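# Remove pillowcase from pillow, leave both apart on table

## Task

Get the pillowcase off the pillow so that both end up resting on the table with visible space separating them. Slight hanging over the table edge is acceptable, and the emptied case may drop onto the table. Anything that stays in place only because the robot is holding it does not count. At the end both grippers must have released and pulled away.

## Robot and tools

Robot: two arms, left_arm and right_arm, each with a two-finger gripper. The names are not image sides. left_arm sits on the +y side.

Frame: one scene frame shared by both arms, in metres. The origin is at table-top height, midway between the arm bases and roughly 5 to 10 cm in from the near table edge. +x points forward over the table, +z up, +y toward left_arm. Reported hand positions can be slightly off, more so when the arm reaches far. A bar under the bases and a plate behind it are fixed parts whose tops can stand up to about 3 cm above the table. There is no warning on contact with them, so keep the grippers off them. Never let the two arms collide or shove each other.

Gripper: fingers point along the gripper's own +z axis and separate along its y axis. end_effector_position is the point between the finger pads, about 1 cm short of the tips. Orientation is a quaternion written w first (qw, qx, qy, qz) in the scene frame.

Row format (used by both moving tools): 16 numbers in one flat list, left_arm first then right_arm. For each arm: x, y, z, qw, qx, qy, qz, opening. x, y, z is an absolute target position in metres and the quaternion an absolute target orientation, both in the scene frame, so each half of the row is a pose. The opening runs from -1 (closed) to +1 (fully open, 0.094 m between fingers). Both arms must appear in every row, even when only one moves. To keep an arm still, repeat its exact pose from the last result before it stopped, plus the opening it should keep. To hold an orientation steady, resend the same quaternion each time, not the slightly drifted one in the latest result.

execute_actions(actions): actions is a list of up to 15 actions; each action is a list of up to 15 rows; each row lasts one control step of 1/30 s. An action always lasts 15 steps, and if it has fewer rows its final row is repeated. An empty list just returns the current state and images. Safety check: if any target lies more than 0.6 m from that gripper's current position along any of the gripper's own axes, the action is rejected for both arms; if the first action fails this against the latest state, or any action is malformed, the whole call does nothing.

move(target, speed, blocking): target is one 16-number row as above (absolute poses). Each gripper travels in a straight line toward its pose, taking the shorter rotation; both finish together in 0.5 to 10 s, and anything longer is cut off at 10 s before arrival. speed is the top path speed in m/s, 0.002 to 0.5, default 0.25; rotation is capped at twice that in rad/s. The opening is applied at the start. Paths do not avoid obstacles or the other arm, grippers lag and may overshoot the speed, especially with a nearly straight arm. Faster contact hits harder, and aiming beyond a contact point pushes harder. blocking=false returns after 0.5 s while motion continues; until a result shows the move ended, further moves and action rows are refused, so call wait or stop first. The result adds a move: line giving the outcome (done, off_target, moving, held, fault) and any limits (limits=paced means the sent pose was clipped; limits=held means a check blocked steps and the arm may then jump faster than speed), plus each gripper's distance from its target. If only one arm is named, the other finished fine.

wait(seconds): 0 to 10 s; arms keep their last command; a running move continues and the wait ends early when it finishes.

stop(): brakes a running move; it needs stopping distance, more when fast. Fingers are not stopped.

zoom_image(camera, region): camera is cam_high, cam_low, cam_left_wrist or cam_right_wrist (each 504x504); region is [x0, y0, x1, y1] in pixels from the top-left corner, at most 504 by 504.

finished_scene(scene): ends the given scene after the last command has been held; irreversible. Only call it once the goal holds with grippers released and clear. Replying without a tool call also ends everything.

Controller behaviour: each step, the commanded pose is clamped to within 70 mm and 16 degrees of the measured pose; position takes priority over orientation. Distant targets may need several actions, and after an action the arm continues only up to its last clamped pose. Joint friction can leave the gripper up to about 31 mm off, and very small commands may not move it. Hand target lines show what the controller is currently driving toward. A pose unreachable line means the clearance check altered or blocked that arm's command. A FAULT line means an arm stopped.

Results: a state line per arm with position and quaternion, grip_measured (opening on the command scale; the last joint value is the opening in metres, readings may be off by about 1 mm), joint positions, and camera images. Joint ranges in rad: waist -2.618 to 3.054, shoulder 0.000 to 3.142, elbow 0.000 to 3.142, wrist pitch -1.571 to 1.571, wrist yaw -1.571 to 1.571, wrist roll -2.094 to 2.094.

Grasping: command an opening below grip_measured to hold; about 0.03 below holds firmly, less holds lightly. Pad force tops out near 50 to 62 N, and cloth thinner than about 2 mm is gripped more weakly. Holding loads heats motors; MOTOR HOT appears from 75 °C, at 90 °C the arm stops for 10 s, at 100 °C it goes limp and drops, both reported as OVER-TEMPERATURE FAULT. Avoid dropping things, slamming, hard impacts and heavy pressing; move smoothly.

Each tool is called after "Call:" as name([rows], argument=value, ...), one row to a line, values as JSON.

## Session

Call:
execute_actions(actions=[])

Scene clock: 0.00 s.
left_arm: end_effector_position=(+0.1201, -0.0707, +0.3386) grip_measured=+1.000 end_effector_quat_wxyz=(+0.338, +0.938, +0.051, -0.052) | right_arm: end_effector_position=(+0.4086, -0.2336, +0.1486) grip_measured=+1.000 end_effector_quat_wxyz=(+0.204, +0.585, +0.783, +0.052)
Joint positions: left_arm=[-1.153  1.743  2.091 -1.312  0.262  1.763  0.094] | right_arm=[ 0.105  1.732  1.466 -0.923  0.194  1.409  0.094]
Joint velocities: left_arm=[-0.002  0.002 -0.002  0.051 -0.022 -0.081  0.   ] | right_arm=[-0.017  0.002  0.007 -0.066 -0.037 -0.081  0.   ]
Motor temperatures (°C, as the motors report them): left_arm=[22 22 22 22 21 21] | right_arm=[21 22 22 22 23 24]
Hand target (left_arm): +0.120, -0.071, +0.339; +0.338, +0.938, +0.051, -0.052
Hand target (right_arm): +0.409, -0.234, +0.149; +0.204, +0.585, +0.783, +0.052

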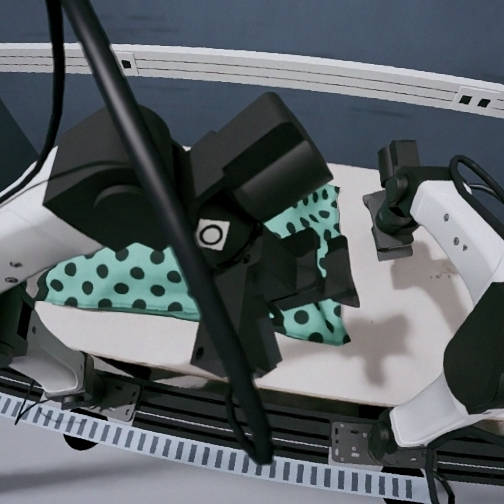

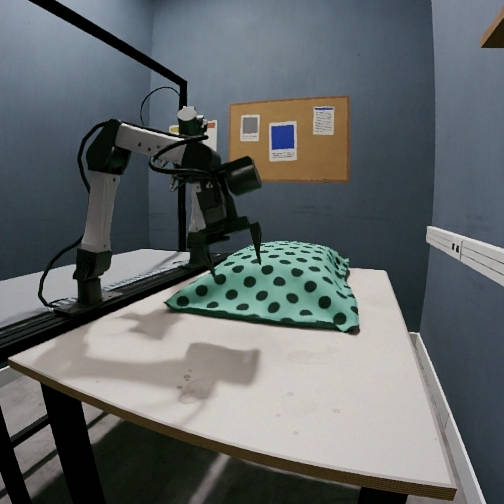

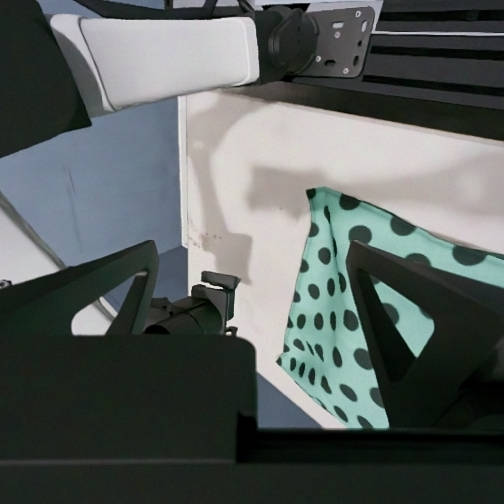

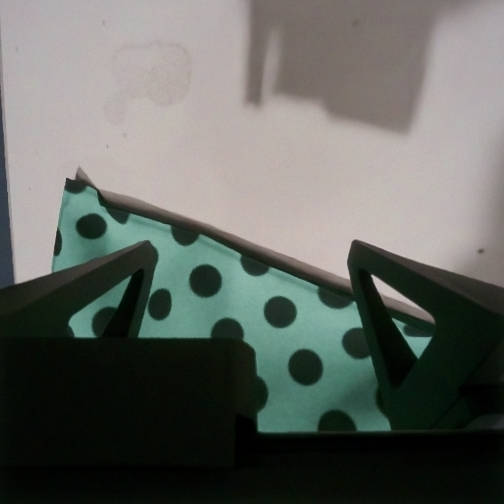

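Call:
move(target=[0.12,0.40,0.32,0,0,1,0,1,0.2,-0.42,0.3,0,0,1,0,1], speed=0.3)

Scene clock: 6.47 s.
left_arm: end_effector_position=(+0.1272, +0.4082, +0.3170) grip_measured=+1.000 end_effector_quat_wxyz=(+0.274, -0.016, +0.946, +0.173) | right_arm: end_effector_position=(+0.2041, -0.4180, +0.2928) grip_measured=+1.000 end_effector_quat_wxyz=(+0.142, +0.002, +0.984, -0.105)
Joint positions: left_arm=[ 0.635  0.777  1.472 -1.557 -0.005  0.568  0.094] | right_arm=[-0.756  1.34   1.685 -1.57  -0.05  -0.685  0.094]
Joint velocities: left_arm=[-0.007 -0.022 -0.002 -0.022 -0.051  0.022  0.   ] | right_arm=[ 0.007  0.002  0.022 -0.051  0.022 -0.022  0.   ]
Motor temperatures (°C, as the motors report them): left_arm=[22 22 23 23 21 21] | right_arm=[21 23 23 23 23 24]
Hand target (left_arm): +0.127, +0.408, +0.324; +0.283, -0.012, +0.943, +0.176
Hand target (right_arm): +0.199, -0.419, +0.298; +0.143, +0.002, +0.983, -0.115
Off the commanded pose (left_arm): 0.011 m, 38 deg; orientation clipped at the last step of the last action.
Off the commanded pose (right_arm): 0.009 m, 20 deg; orientation clipped at the last step of the last action.
joint sent to its limit (left arm) — the command would take joint 4 (wrist pitch) past its lower limit, so that joint was sent only as far as its limit.
joint sent to its limit (right arm) — the command would take joint 4 (wrist pitch) past its lower limit, so that joint was sent only as far as its limit.
move: off_target (left_arm, right_arm); limits=paced

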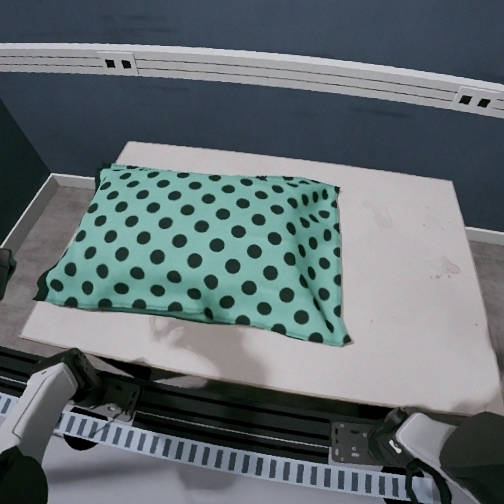

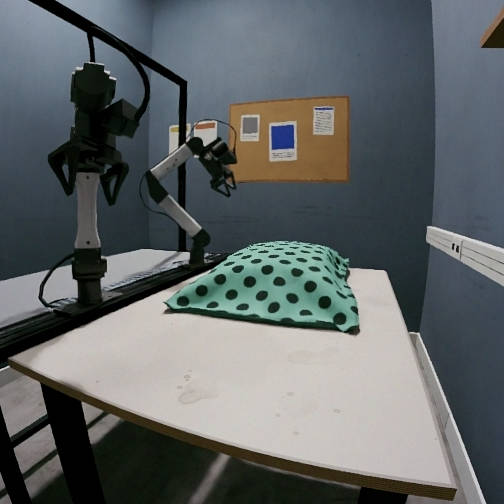

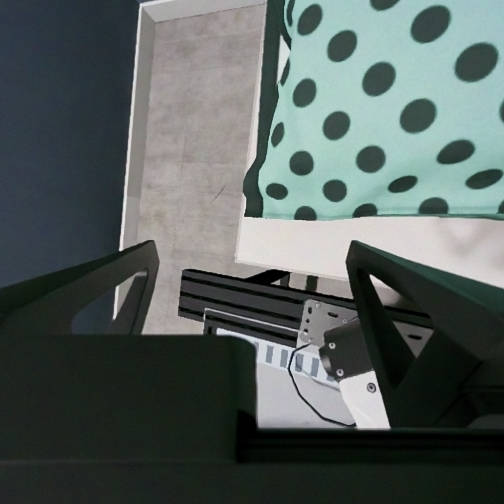

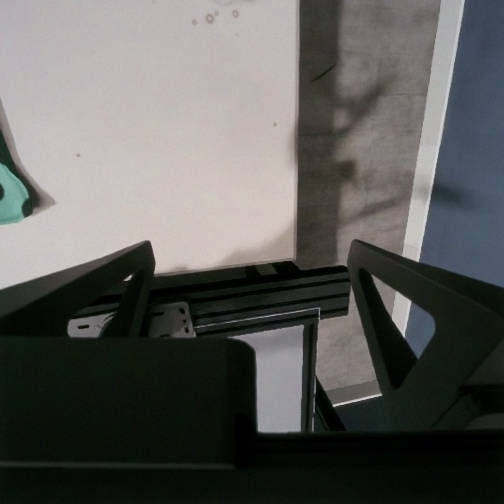

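Call:
zoom_image(camera="cam_high", region=[10,140,190,340])

Call:
zoom_image(camera="cam_high", region=[230,160,400,360])

Call:
zoom_image(camera="cam_left_wrist", region=[200,0,504,240])

Region (10, 140, 190, 340) of cam_high's 504x504 image, scaled by 2.520, with more detail than that image has; it fills the left 454 columns of this view, and the rest is white.

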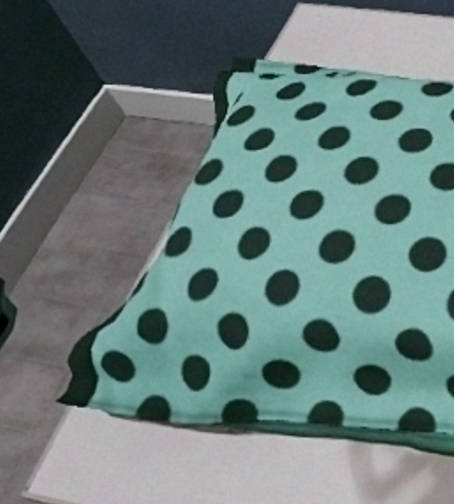

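Region (230, 160, 400, 360) of cam_high's 504x504 image, scaled by 2.520, with more detail than that image has; it fills the left 428 columns of this view, and the rest is white.

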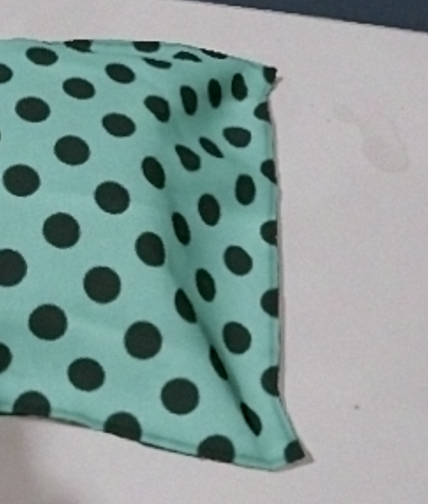

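Region (200, 0, 504, 240) of cam_left_wrist's 504x504 image, scaled by 1.658, with more detail than that image has; it fills the top 398 rows of this view, and the rest is white.

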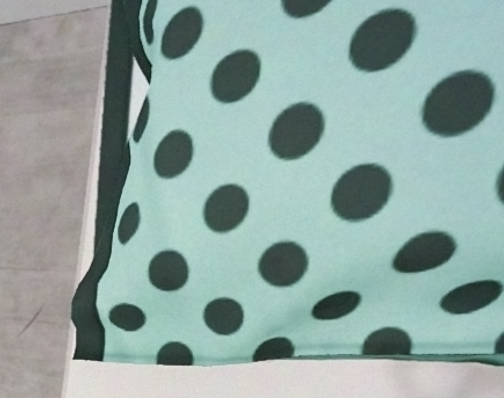

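Call:
move(target=[0.30,0.52,0.22,0,0,0.924,-0.383,1,0.2,-0.42,0.3,0.143,0,0.983,-0.115,1], speed=0.3)

Scene clock: 11.13 s.
left_arm: end_effector_position=(+0.2963, +0.5155, +0.2098) grip_measured=+1.000 end_effector_quat_wxyz=(+0.193, -0.075, +0.957, -0.203) | right_arm: end_effector_position=(+0.2040, -0.4181, +0.2928) grip_measured=+1.000 end_effector_quat_wxyz=(+0.141, -0.002, +0.984, -0.106)
Joint positions: left_arm=[ 0.896  1.806  1.832 -1.554  0.564  0.7    0.094] | right_arm=[-0.756  1.34   1.685 -1.57  -0.05  -0.693  0.094]
Joint velocities: left_arm=[ 0.012  0.007  0.027 -0.125 -0.007 -0.022  0.   ] | right_arm=[-0.002 -0.022 -0.002  0.037 -0.022 -0.037  0.   ]
Motor temperatures (°C, as the motors report them): left_arm=[22 23 23 23 21 21] | right_arm=[21 24 24 23 23 24]
Hand target (left_arm): +0.297, +0.518, +0.216; +0.203, -0.080, +0.954, -0.204
Hand target (right_arm): +0.200, -0.420, +0.300; +0.145, +0.000, +0.983, -0.117
Off the commanded pose (left_arm): 0.012 m, 32 deg; orientation clipped at the last step of the last action.
Off the commanded pose (right_arm): 0.008 m, 1 deg.
joint sent to its limit (left arm) — the command would take joint 4 (wrist pitch) past its lower limit, so that joint was sent only as far as its limit.
joint sent to its limit (right arm) — the command would take joint 4 (wrist pitch) past its lower limit, so that joint was sent only as far as its limit.
move: off_target (left_arm); limits=paced

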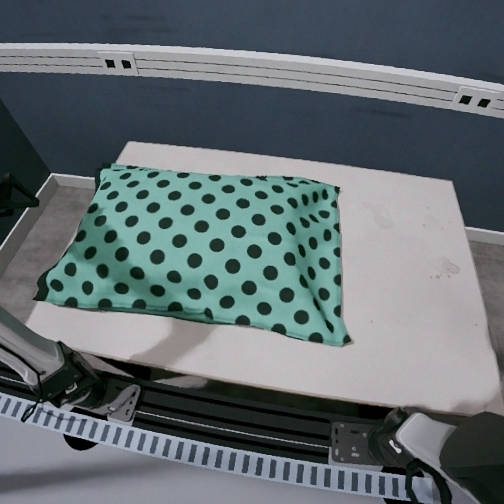

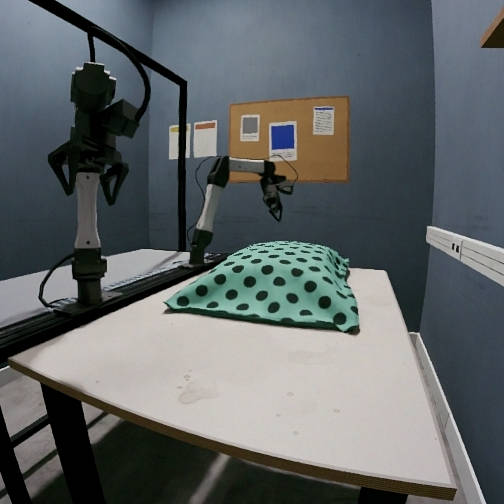

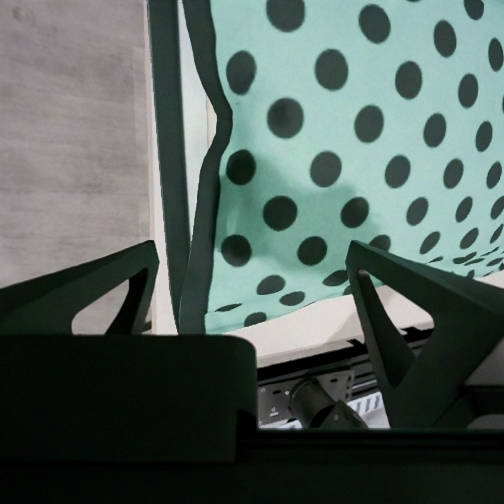

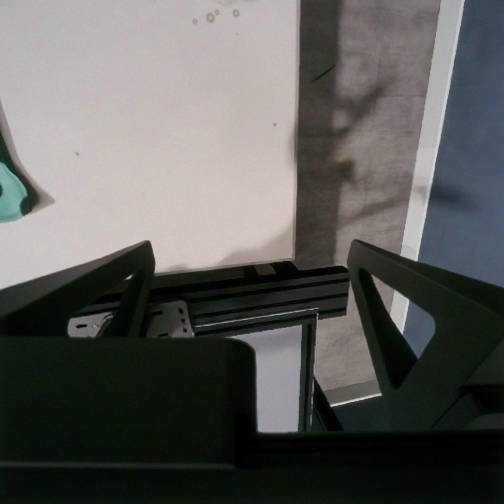

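Call:
move(target=[0.28,0.46,0.30,0.19,-0.07,0.957,-0.2,1,0.30,-0.33,0.14,0,0,0.924,0.383,0.3], speed=0.3)

Scene clock: 14.07 s.
left_arm: end_effector_position=(+0.2846, +0.4667, +0.2942) grip_measured=+1.000 end_effector_quat_wxyz=(+0.269, -0.099, +0.946, -0.151) | right_arm: end_effector_position=(+0.3037, -0.3367, +0.1426) grip_measured=+0.302 end_effector_quat_wxyz=(+0.047, +0.018, +0.935, +0.352)
Joint positions: left_arm=[ 0.815  1.53   1.832 -1.554  0.565  0.487  0.094] | right_arm=[-0.642  1.941  1.569 -1.571 -0.673 -0.686  0.061]
Joint velocities: left_arm=[ 0.007  0.002 -0.002 -0.007 -0.007 -0.037  0.   ] | right_arm=[-0.002  0.017  0.002 -0.022 -0.066  0.037  0.   ]
Motor temperatures (°C, as the motors report them): left_arm=[22 23 24 23 21 21] | right_arm=[21 24 24 23 23 24]
Hand target (left_arm): +0.282, +0.461, +0.300; +0.273, -0.096, +0.946, -0.147
Hand target (right_arm): +0.302, -0.332, +0.141; +0.041, +0.016, +0.931, +0.361
Off the commanded pose (left_arm): 0.010 m, 11 deg.
Off the commanded pose (right_arm): 0.008 m, 7 deg.
joint sent to its limit (left arm) — the command would take joint 4 (wrist pitch) past its lower limit, so that joint was sent only as far as its limit.
joint sent to its limit (right arm) — the command would take joint 4 (wrist pitch) past its lower limit, so that joint was sent only as far as its limit.
move: off_target (left_arm, right_arm)

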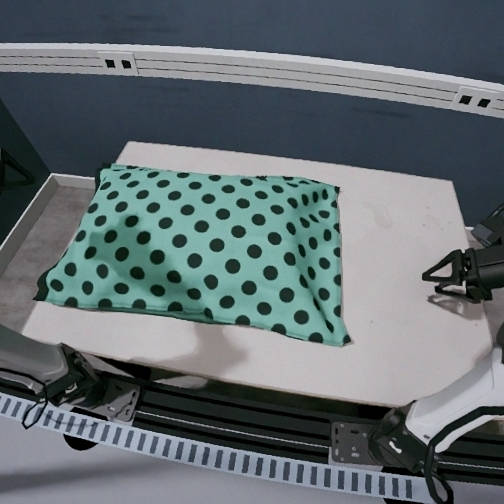

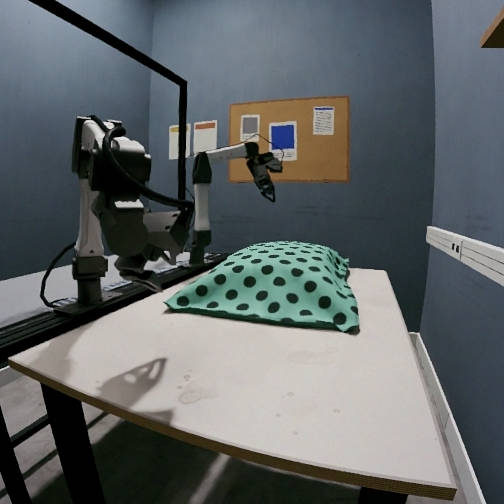

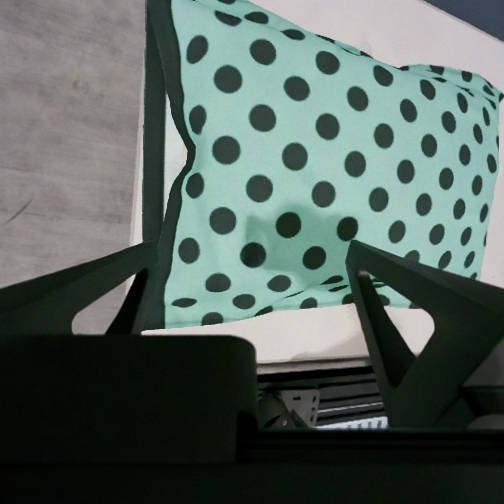

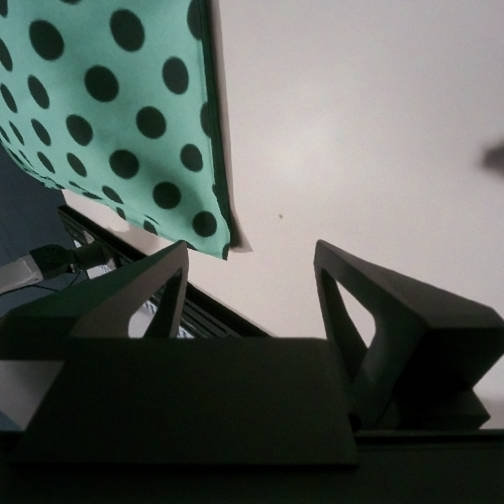

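Call:
move(target=[0.28,0.46,0.30,0.27,-0.1,0.946,-0.15,1,0.30,-0.24,0.09,0,0,0.906,0.423,0.3], speed=0.2)

Scene clock: 15.73 s.
left_arm: end_effector_position=(+0.2846, +0.4667, +0.2942) grip_measured=+1.000 end_effector_quat_wxyz=(+0.268, -0.103, +0.946, -0.152) | right_arm: end_effector_position=(+0.3024, -0.2422, +0.0917) grip_measured=+0.302 end_effector_quat_wxyz=(+0.002, -0.005, +0.907, +0.421)
Joint positions: left_arm=[ 0.815  1.53   1.832 -1.554  0.565  0.478  0.094] | right_arm=[-0.407  1.941  1.292 -1.322 -0.826 -0.548  0.061]
Joint velocities: left_arm=[-0.027 -0.007 -0.012 -0.022 -0.022  0.007  0.   ] | right_arm=[ 0.002 -0.017 -0.012  0.051 -0.007 -0.007  0.001]
Motor temperatures (°C, as the motors report them): left_arm=[22 24 24 23 21 21] | right_arm=[21 24 24 23 23 24]
Hand target (left_arm): +0.280, +0.460, +0.300; +0.272, -0.101, +0.945, -0.149
Hand target (right_arm): +0.301, -0.240, +0.090; +0.000, +0.000, +0.905, +0.425
Off the commanded pose (left_arm): 0.010 m, 0 deg.
Off the commanded pose (right_arm): 0.004 m, 1 deg.
joint sent to its limit (left arm) — the command would take joint 4 (wrist pitch) past its lower limit, so that joint was sent only as far as its limit.
move: done

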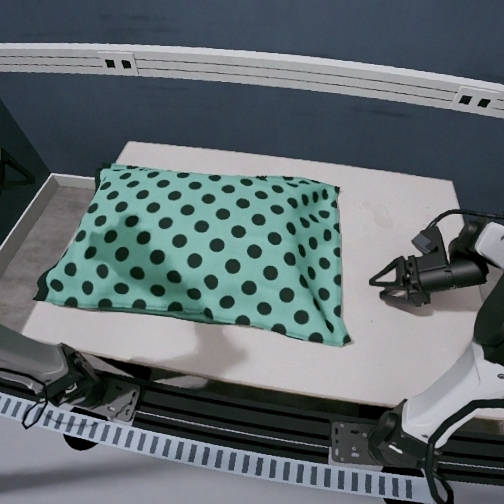

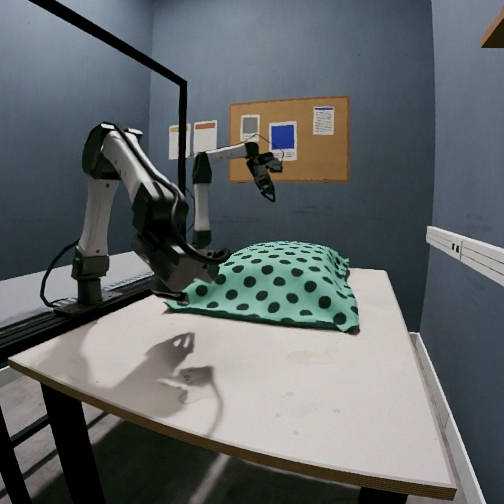

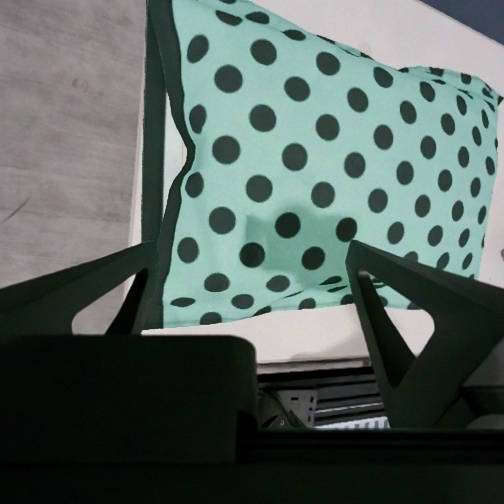

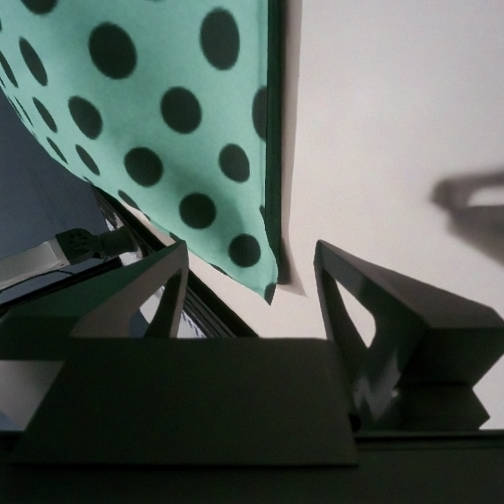

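Call:
move(target=[0.28,0.46,0.30,0.27,-0.1,0.946,-0.15,1,0.30,-0.20,0.042,0,0,0.906,0.423,0.3], speed=0.1)

Scene clock: 17.47 s.
left_arm: end_effector_position=(+0.2846, +0.4667, +0.2942) grip_measured=+1.000 end_effector_quat_wxyz=(+0.268, -0.103, +0.946, -0.152) | right_arm: end_effector_position=(+0.3045, -0.2033, +0.0468) grip_measured=+0.302 end_effector_quat_wxyz=(+0.008, -0.006, +0.908, +0.419)
Joint positions: left_arm=[ 0.815  1.53   1.832 -1.554  0.565  0.478  0.094] | right_arm=[-0.281  1.941  1.114 -0.991 -0.866 -0.363  0.061]
Joint velocities: left_arm=[-0.007 -0.002 -0.007 -0.022  0.022 -0.037  0.   ] | right_arm=[-0.012  0.002 -0.007 -0.066 -0.037 -0.066 -0.   ]
Motor temperatures (°C, as the motors report them): left_arm=[22 24 24 23 21 21] | right_arm=[21 25 24 23 23 24]
Hand target (left_arm): +0.280, +0.460, +0.300; +0.272, -0.101, +0.945, -0.148
Hand target (right_arm): +0.300, -0.200, +0.042; -0.000, -0.000, +0.906, +0.424
Off the commanded pose (left_arm): 0.010 m, 0 deg.
Off the commanded pose (right_arm): 0.007 m, 1 deg.
joint sent to its limit (left arm) — the command would take joint 4 (wrist pitch) past its lower limit, so that joint was sent only as far as its limit.
move: done

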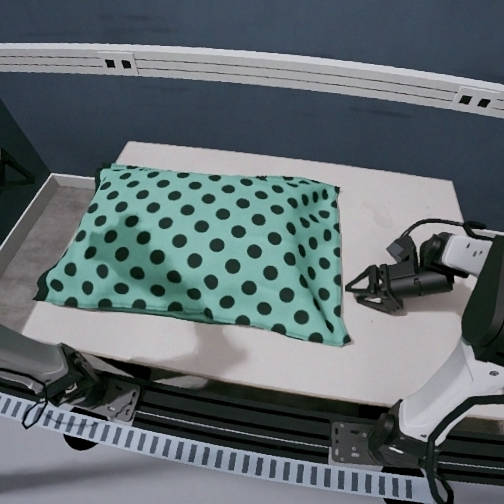

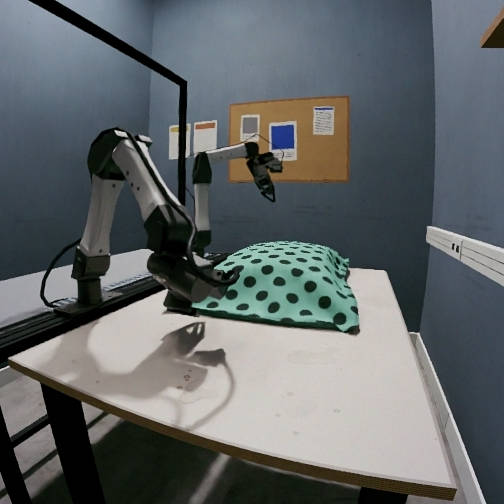

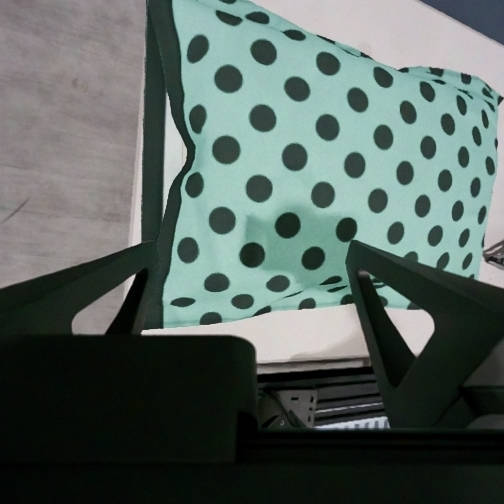

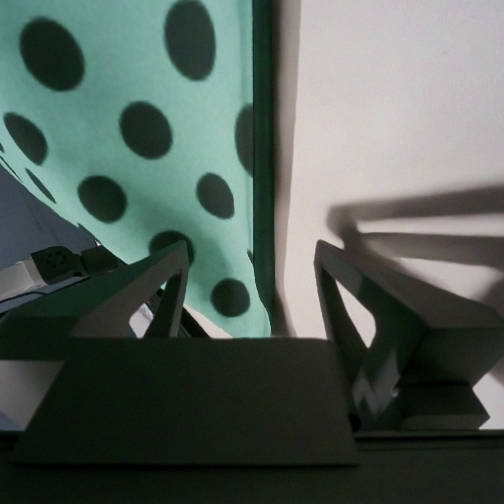

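Call:
move(target=[0.28,0.46,0.30,0.27,-0.1,0.946,-0.15,1,0.30,-0.15,0.032,0,0,0.906,0.423,0.3], speed=0.06)

Call:
zoom_image(camera="cam_low", region=[120,230,320,370])

Scene clock: 19.00 s.
left_arm: end_effector_position=(+0.2846, +0.4667, +0.2942) grip_measured=+1.000 end_effector_quat_wxyz=(+0.268, -0.103, +0.946, -0.152) | right_arm: end_effector_position=(+0.3038, -0.1521, +0.0374) grip_measured=+0.302 end_effector_quat_wxyz=(-0.001, +0.004, +0.902, +0.431)
Joint positions: left_arm=[ 0.815  1.53   1.832 -1.554  0.565  0.478  0.094] | right_arm=[-0.123  1.902  1.011 -0.755 -0.917 -0.105  0.061]
Joint velocities: left_arm=[ 0.002 -0.022 -0.007 -0.037  0.037  0.007  0.   ] | right_arm=[ 0.002  0.002 -0.012 -0.007 -0.037  0.007 -0.   ]
Motor temperatures (°C, as the motors report them): left_arm=[22 24 24 23 21 21] | right_arm=[21 25 24 23 23 24]
Hand target (left_arm): +0.280, +0.460, +0.300; +0.272, -0.101, +0.945, -0.148
Hand target (right_arm): +0.300, -0.150, +0.032; -0.001, -0.000, +0.906, +0.424
Off the commanded pose (left_arm): 0.010 m, 0 deg.
Off the commanded pose (right_arm): 0.007 m, 1 deg.
joint sent to its limit (left arm) — the command would take joint 4 (wrist pitch) past its lower limit, so that joint was sent only as far as its limit.
move: done

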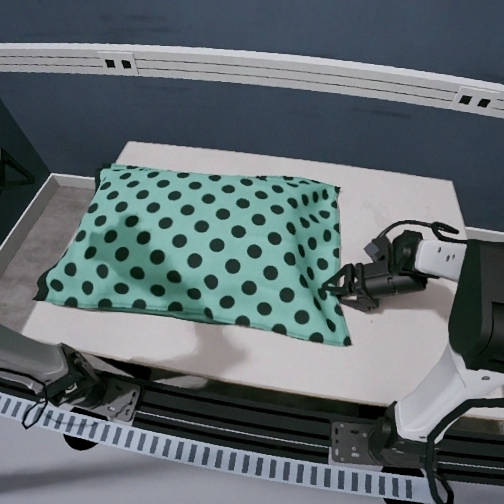

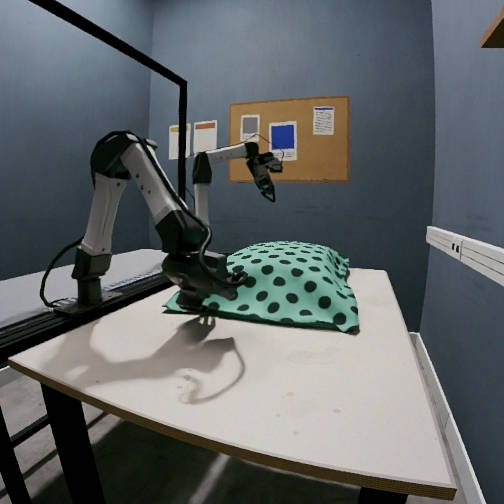

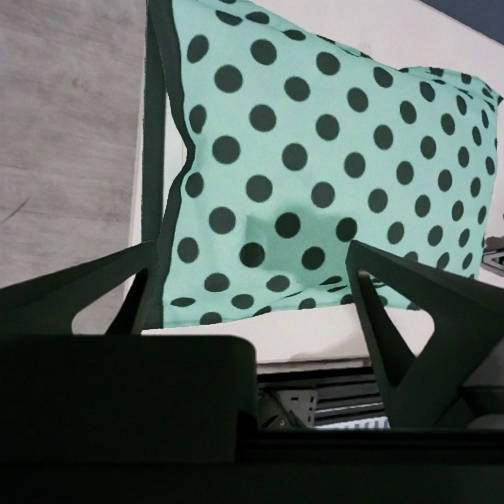

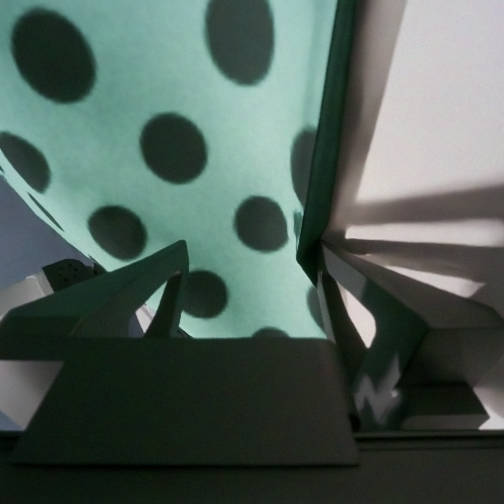

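Region (120, 230, 320, 370) of cam_low's 504x504 image, scaled by 2.520, with more detail than that image has; it fills the top 353 rows of this view, and the rest is white.

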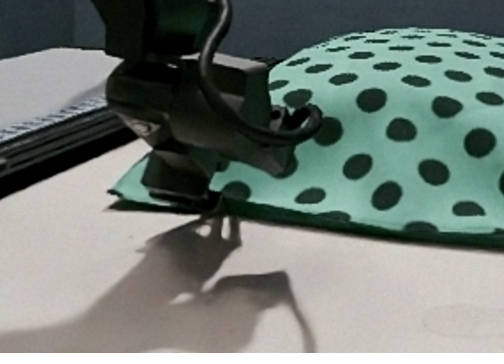

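Call:
move(target=[0.28,0.46,0.30,0.27,-0.1,0.946,-0.15,1,0.30,-0.115,0.030,0,0,0.906,0.423,0.3], speed=0.05)

Scene clock: 20.37 s.
left_arm: end_effector_position=(+0.2846, +0.4667, +0.2942) grip_measured=+1.000 end_effector_quat_wxyz=(+0.268, -0.103, +0.946, -0.152) | right_arm: end_effector_position=(+0.3063, -0.1162, +0.0376) grip_measured=+0.302 end_effector_quat_wxyz=(+0.004, -0.000, +0.901, +0.434)
Joint positions: left_arm=[ 0.815  1.53   1.832 -1.554  0.565  0.478  0.094] | right_arm=[-0.006  1.867  0.962 -0.579 -0.924  0.084  0.061]
Joint velocities: left_arm=[ 0.012  0.002 -0.017 -0.037 -0.022  0.066  0.   ] | right_arm=[-0.007 -0.002 -0.022 -0.007  0.037  0.081 -0.001]
Motor temperatures (°C, as the motors report them): left_arm=[22 24 24 23 21 21] | right_arm=[21 26 24 23 23 24]
Hand target (left_arm): +0.280, +0.460, +0.300; +0.272, -0.101, +0.945, -0.148
Hand target (right_arm): +0.300, -0.115, +0.030; -0.001, -0.001, +0.906, +0.424
Off the commanded pose (left_arm): 0.010 m, 0 deg.
Off the commanded pose (right_arm): 0.010 m, 2 deg.
joint sent to its limit (left arm) — the command would take joint 4 (wrist pitch) past its lower limit, so that joint was sent only as far as its limit.
move: done

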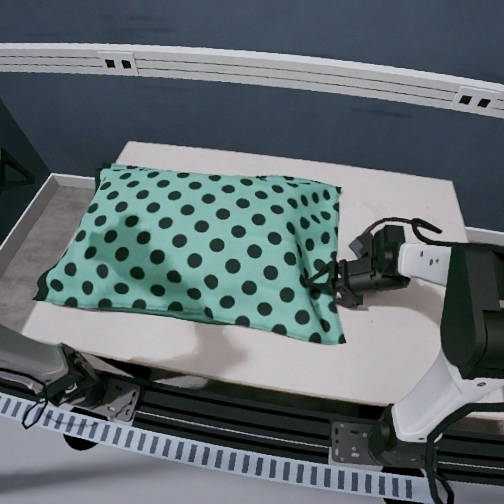

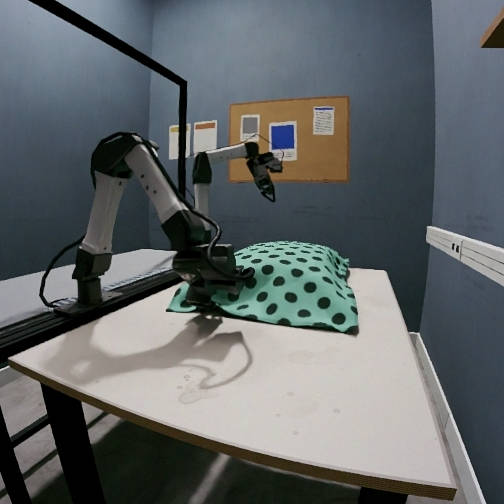

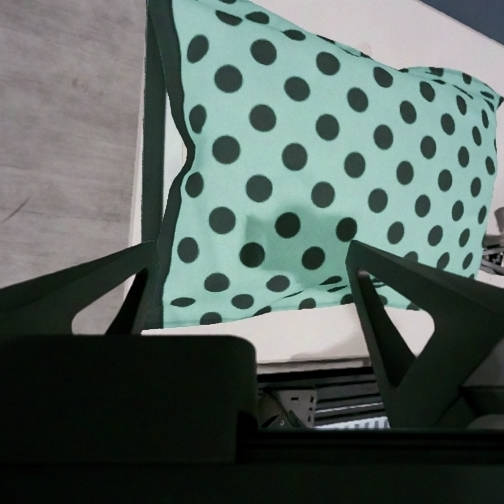

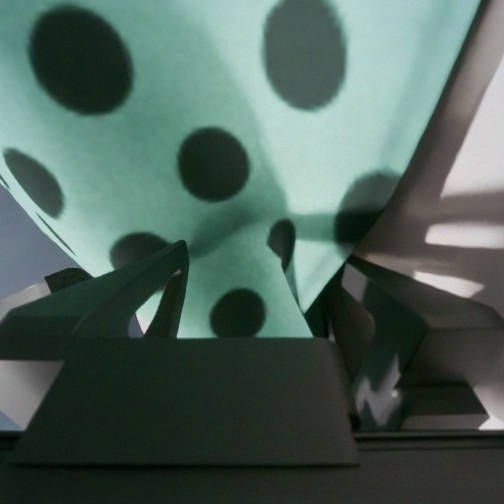

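Call:
move(target=[0.28,0.46,0.30,0.27,-0.1,0.946,-0.15,1,0.30,-0.115,0.032,0,0,0.906,0.423,-1], speed=0.05)

Call:
move(target=[0.28,0.46,0.30,0.27,-0.1,0.946,-0.15,1,0.31,-0.20,0.05,0,0,0.906,0.423,-1], speed=0.08)

Scene clock: 21.23 s.
left_arm: end_effector_position=(+0.2846, +0.4667, +0.2942) grip_measured=+1.000 end_effector_quat_wxyz=(+0.268, -0.103, +0.946, -0.152) | right_arm: end_effector_position=(+0.3067, -0.1160, +0.0357) grip_measured=-0.970 end_effector_quat_wxyz=(+0.005, -0.002, +0.904, +0.428)
Joint positions: left_arm=[ 0.815  1.53   1.832 -1.554  0.565  0.478  0.094] | right_arm=[-0.001  1.867  0.962 -0.573 -0.909  0.088  0.001]
Joint velocities: left_arm=[ 0.007 -0.007 -0.017  0.007 -0.007  0.022  0.   ] | right_arm=[ 0.012 -0.002  0.002  0.037 -0.007  0.066 -0.001]
Motor temperatures (°C, as the motors report them): left_arm=[22 24 24 23 21 21] | right_arm=[21 26 24 23 23 24]
Hand target (left_arm): +0.280, +0.460, +0.300; +0.272, -0.101, +0.945, -0.148
Hand target (right_arm): +0.300, -0.115, +0.032; -0.000, -0.000, +0.906, +0.423
Off the commanded pose (left_arm): 0.010 m, 0 deg.
Off the commanded pose (right_arm): 0.008 m, 1 deg.
joint sent to its limit (left arm) — the command would take joint 4 (wrist pitch) past its lower limit, so that joint was sent only as far as its limit.
move: done

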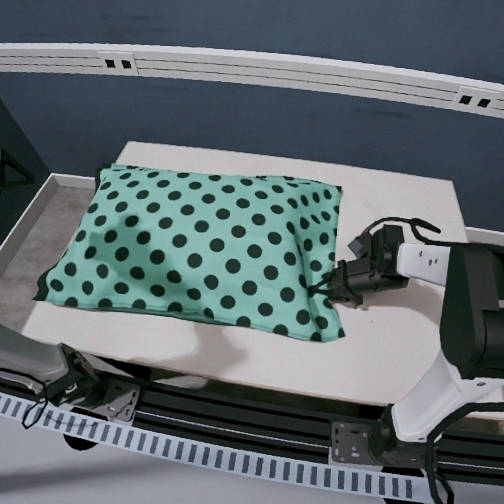

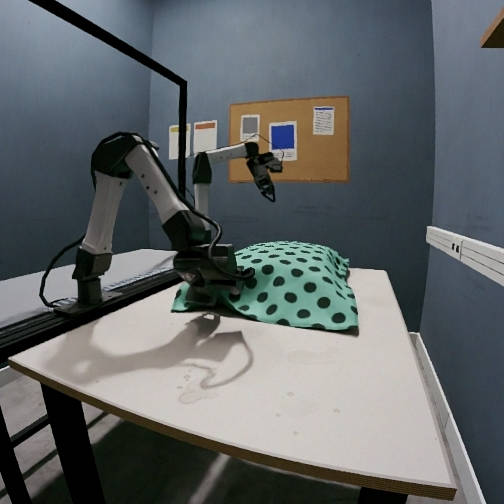

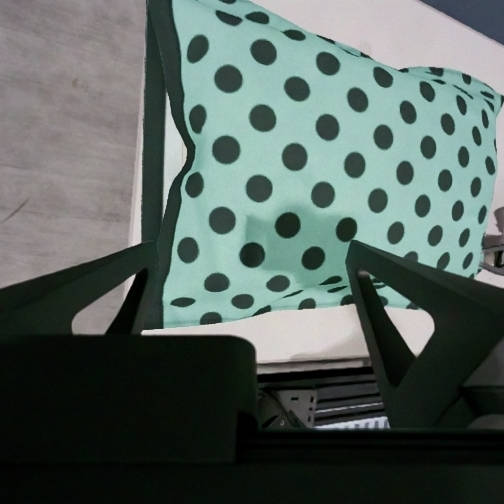

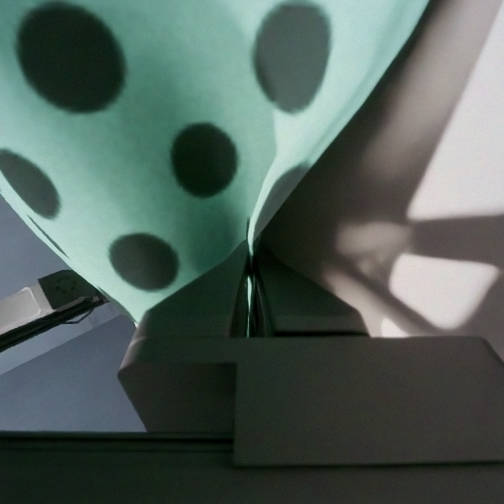

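Scene clock: 22.77 s.
left_arm: end_effector_position=(+0.2846, +0.4667, +0.2942) grip_measured=+1.000 end_effector_quat_wxyz=(+0.268, -0.103, +0.946, -0.152) | right_arm: end_effector_position=(+0.3091, -0.1920, +0.0522) grip_measured=-0.970 end_effector_quat_wxyz=(+0.006, -0.005, +0.902, +0.432)
Joint positions: left_arm=[ 0.815  1.53   1.832 -1.554  0.565  0.478  0.094] | right_arm=[-0.252  1.943  1.127 -0.987 -0.9   -0.328  0.001]
Joint velocities: left_arm=[ 0.007 -0.002 -0.007  0.022  0.066 -0.037  0.   ] | right_arm=[-0.017 -0.002  0.002 -0.125  0.022  0.007 -0.   ]
Motor temperatures (°C, as the motors report them): left_arm=[22 24 25 23 21 21] | right_arm=[21 26 25 23 23 24]
Hand target (left_arm): +0.280, +0.460, +0.300; +0.272, -0.101, +0.945, -0.148
Hand target (right_arm): +0.310, -0.200, +0.050; +0.001, +0.001, +0.907, +0.422
Off the commanded pose (left_arm): 0.010 m, 0 deg.
Off the commanded pose (right_arm): 0.008 m, 1 deg.
joint sent to its limit (left arm) — the command would take joint 4 (wrist pitch) past its lower limit, so that joint was sent only as far as its limit.
move: done

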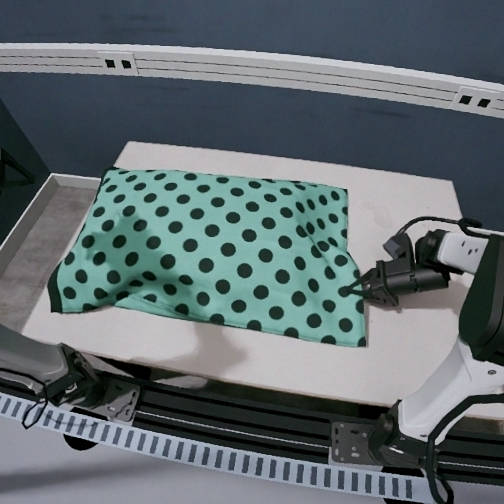

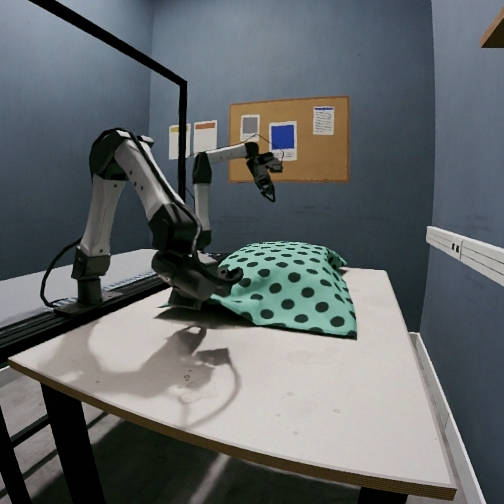

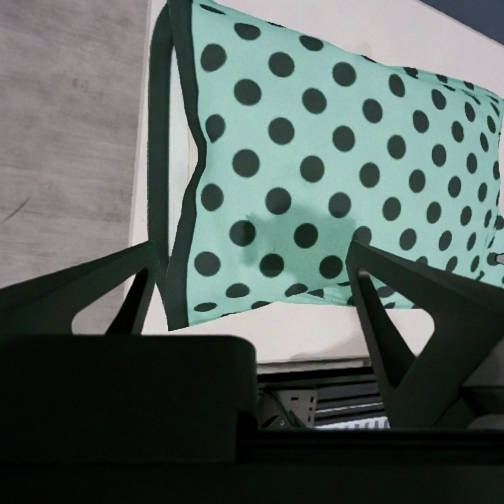

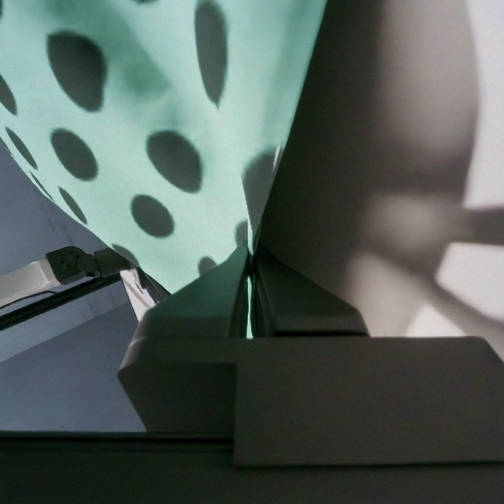

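Call:
move(target=[0.28,0.46,0.30,0.27,-0.1,0.946,-0.15,1,0.37,-0.33,0.05,0,0,0.94,0.342,-1], speed=0.1)

Scene clock: 24.87 s.
left_arm: end_effector_position=(+0.2846, +0.4667, +0.2942) grip_measured=+1.000 end_effector_quat_wxyz=(+0.268, -0.103, +0.946, -0.152) | right_arm: end_effector_position=(+0.3700, -0.3181, +0.0524) grip_measured=-0.970 end_effector_quat_wxyz=(+0.001, -0.003, +0.936, +0.353)
Joint positions: left_arm=[ 0.815  1.53   1.832 -1.554  0.565  0.478  0.094] | right_arm=[-0.482  2.265  1.712 -1.377 -0.672 -0.567  0.001]
Joint velocities: left_arm=[ 0.002  0.002 -0.007 -0.037 -0.007 -0.051  0.   ] | right_arm=[-0.007 -0.007 -0.002 -0.007 -0.051 -0.022 -0.   ]
Motor temperatures (°C, as the motors report them): left_arm=[22 25 25 23 21 21] | right_arm=[21 26 25 23 23 24]
Hand target (left_arm): +0.280, +0.460, +0.300; +0.272, -0.101, +0.945, -0.148
Hand target (right_arm): +0.370, -0.330, +0.051; -0.000, -0.000, +0.940, +0.341
Off the commanded pose (left_arm): 0.010 m, 0 deg.
Off the commanded pose (right_arm): 0.012 m, 1 deg.
joint sent to its limit (left arm) — the command would take joint 4 (wrist pitch) past its lower limit, so that joint was sent only as far as its limit.
move: off_target (right_arm)

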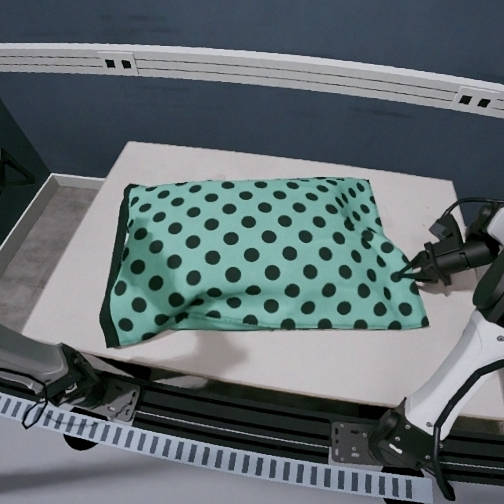

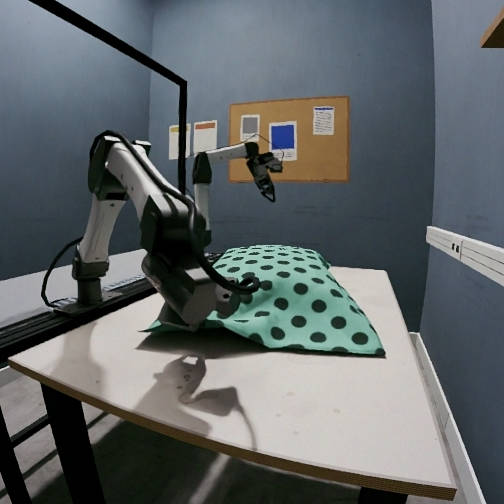

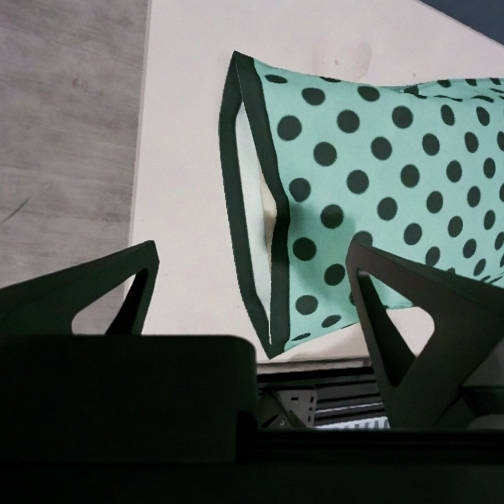

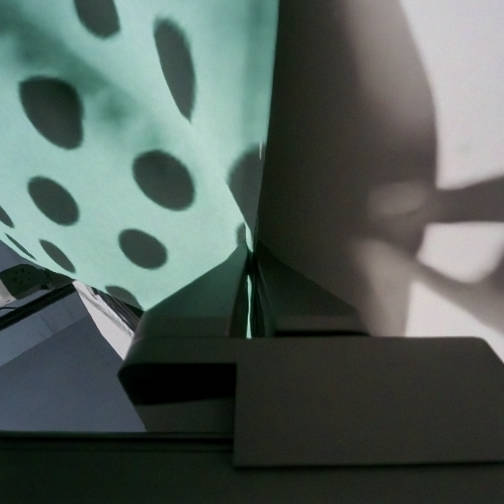

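Call:
move(target=[0.33,0.38,0.12,0,0,0.866,-0.5,1,0.37,-0.33,0.05,0,0,0.94,0.342,-1], speed=0.25)

Scene clock: 27.27 s.
left_arm: end_effector_position=(+0.3276, +0.3825, +0.1194) grip_measured=+1.000 end_effector_quat_wxyz=(+0.056, -0.041, +0.893, -0.445) | right_arm: end_effector_position=(+0.3699, -0.3179, +0.0526) grip_measured=-0.970 end_effector_quat_wxyz=(+0.001, -0.004, +0.935, +0.353)
Joint positions: left_arm=[ 0.622  2.035  1.587 -1.554  0.811  0.693  0.094] | right_arm=[-0.482  2.265  1.712 -1.378 -0.673 -0.569  0.001]
Joint velocities: left_arm=[-0.002 -0.012 -0.002  0.037  0.051 -0.051  0.   ] | right_arm=[-0.017  0.012 -0.022 -0.022 -0.022 -0.051 -0.   ]
Motor temperatures (°C, as the motors report them): left_arm=[22 25 25 23 21 21] | right_arm=[21 27 25 23 23 24]
Hand target (left_arm): +0.326, +0.376, +0.120; +0.054, -0.037, +0.889, -0.454
Hand target (right_arm): +0.370, -0.330, +0.050; -0.000, +0.000, +0.940, +0.342
Off the commanded pose (left_arm): 0.004 m, 11 deg.
Off the commanded pose (right_arm): 0.012 m, 1 deg.
joint sent to its limit (left arm) — the command would take joint 4 (wrist pitch) past its lower limit, so that joint was sent only as far as its limit.
move: off_target (left_arm, right_arm)

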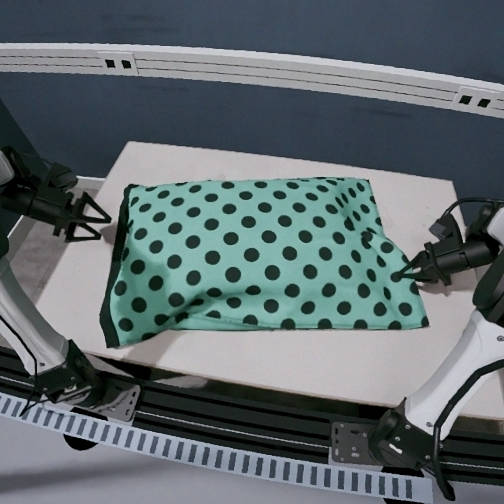

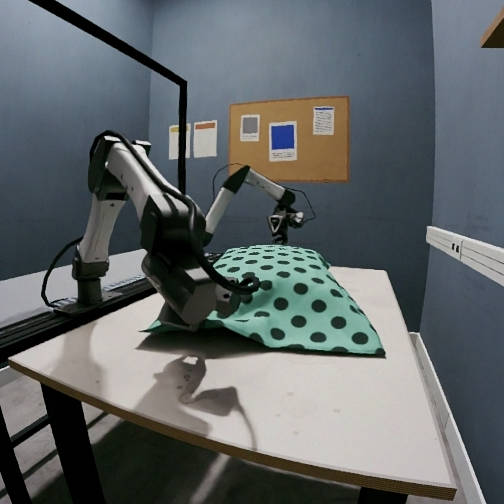

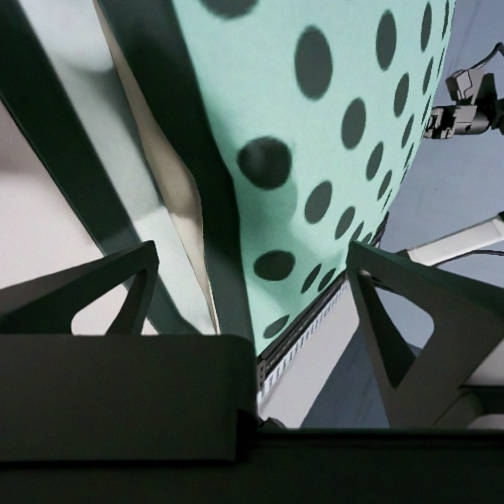

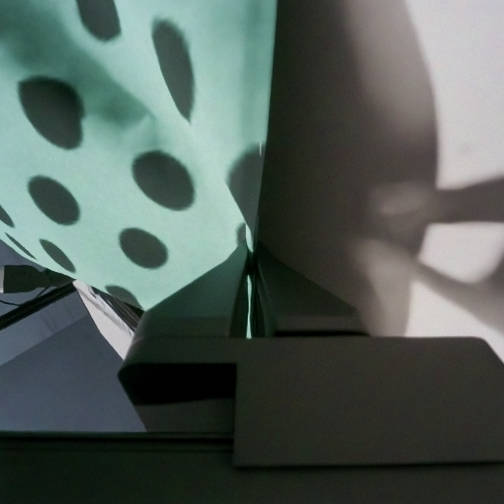

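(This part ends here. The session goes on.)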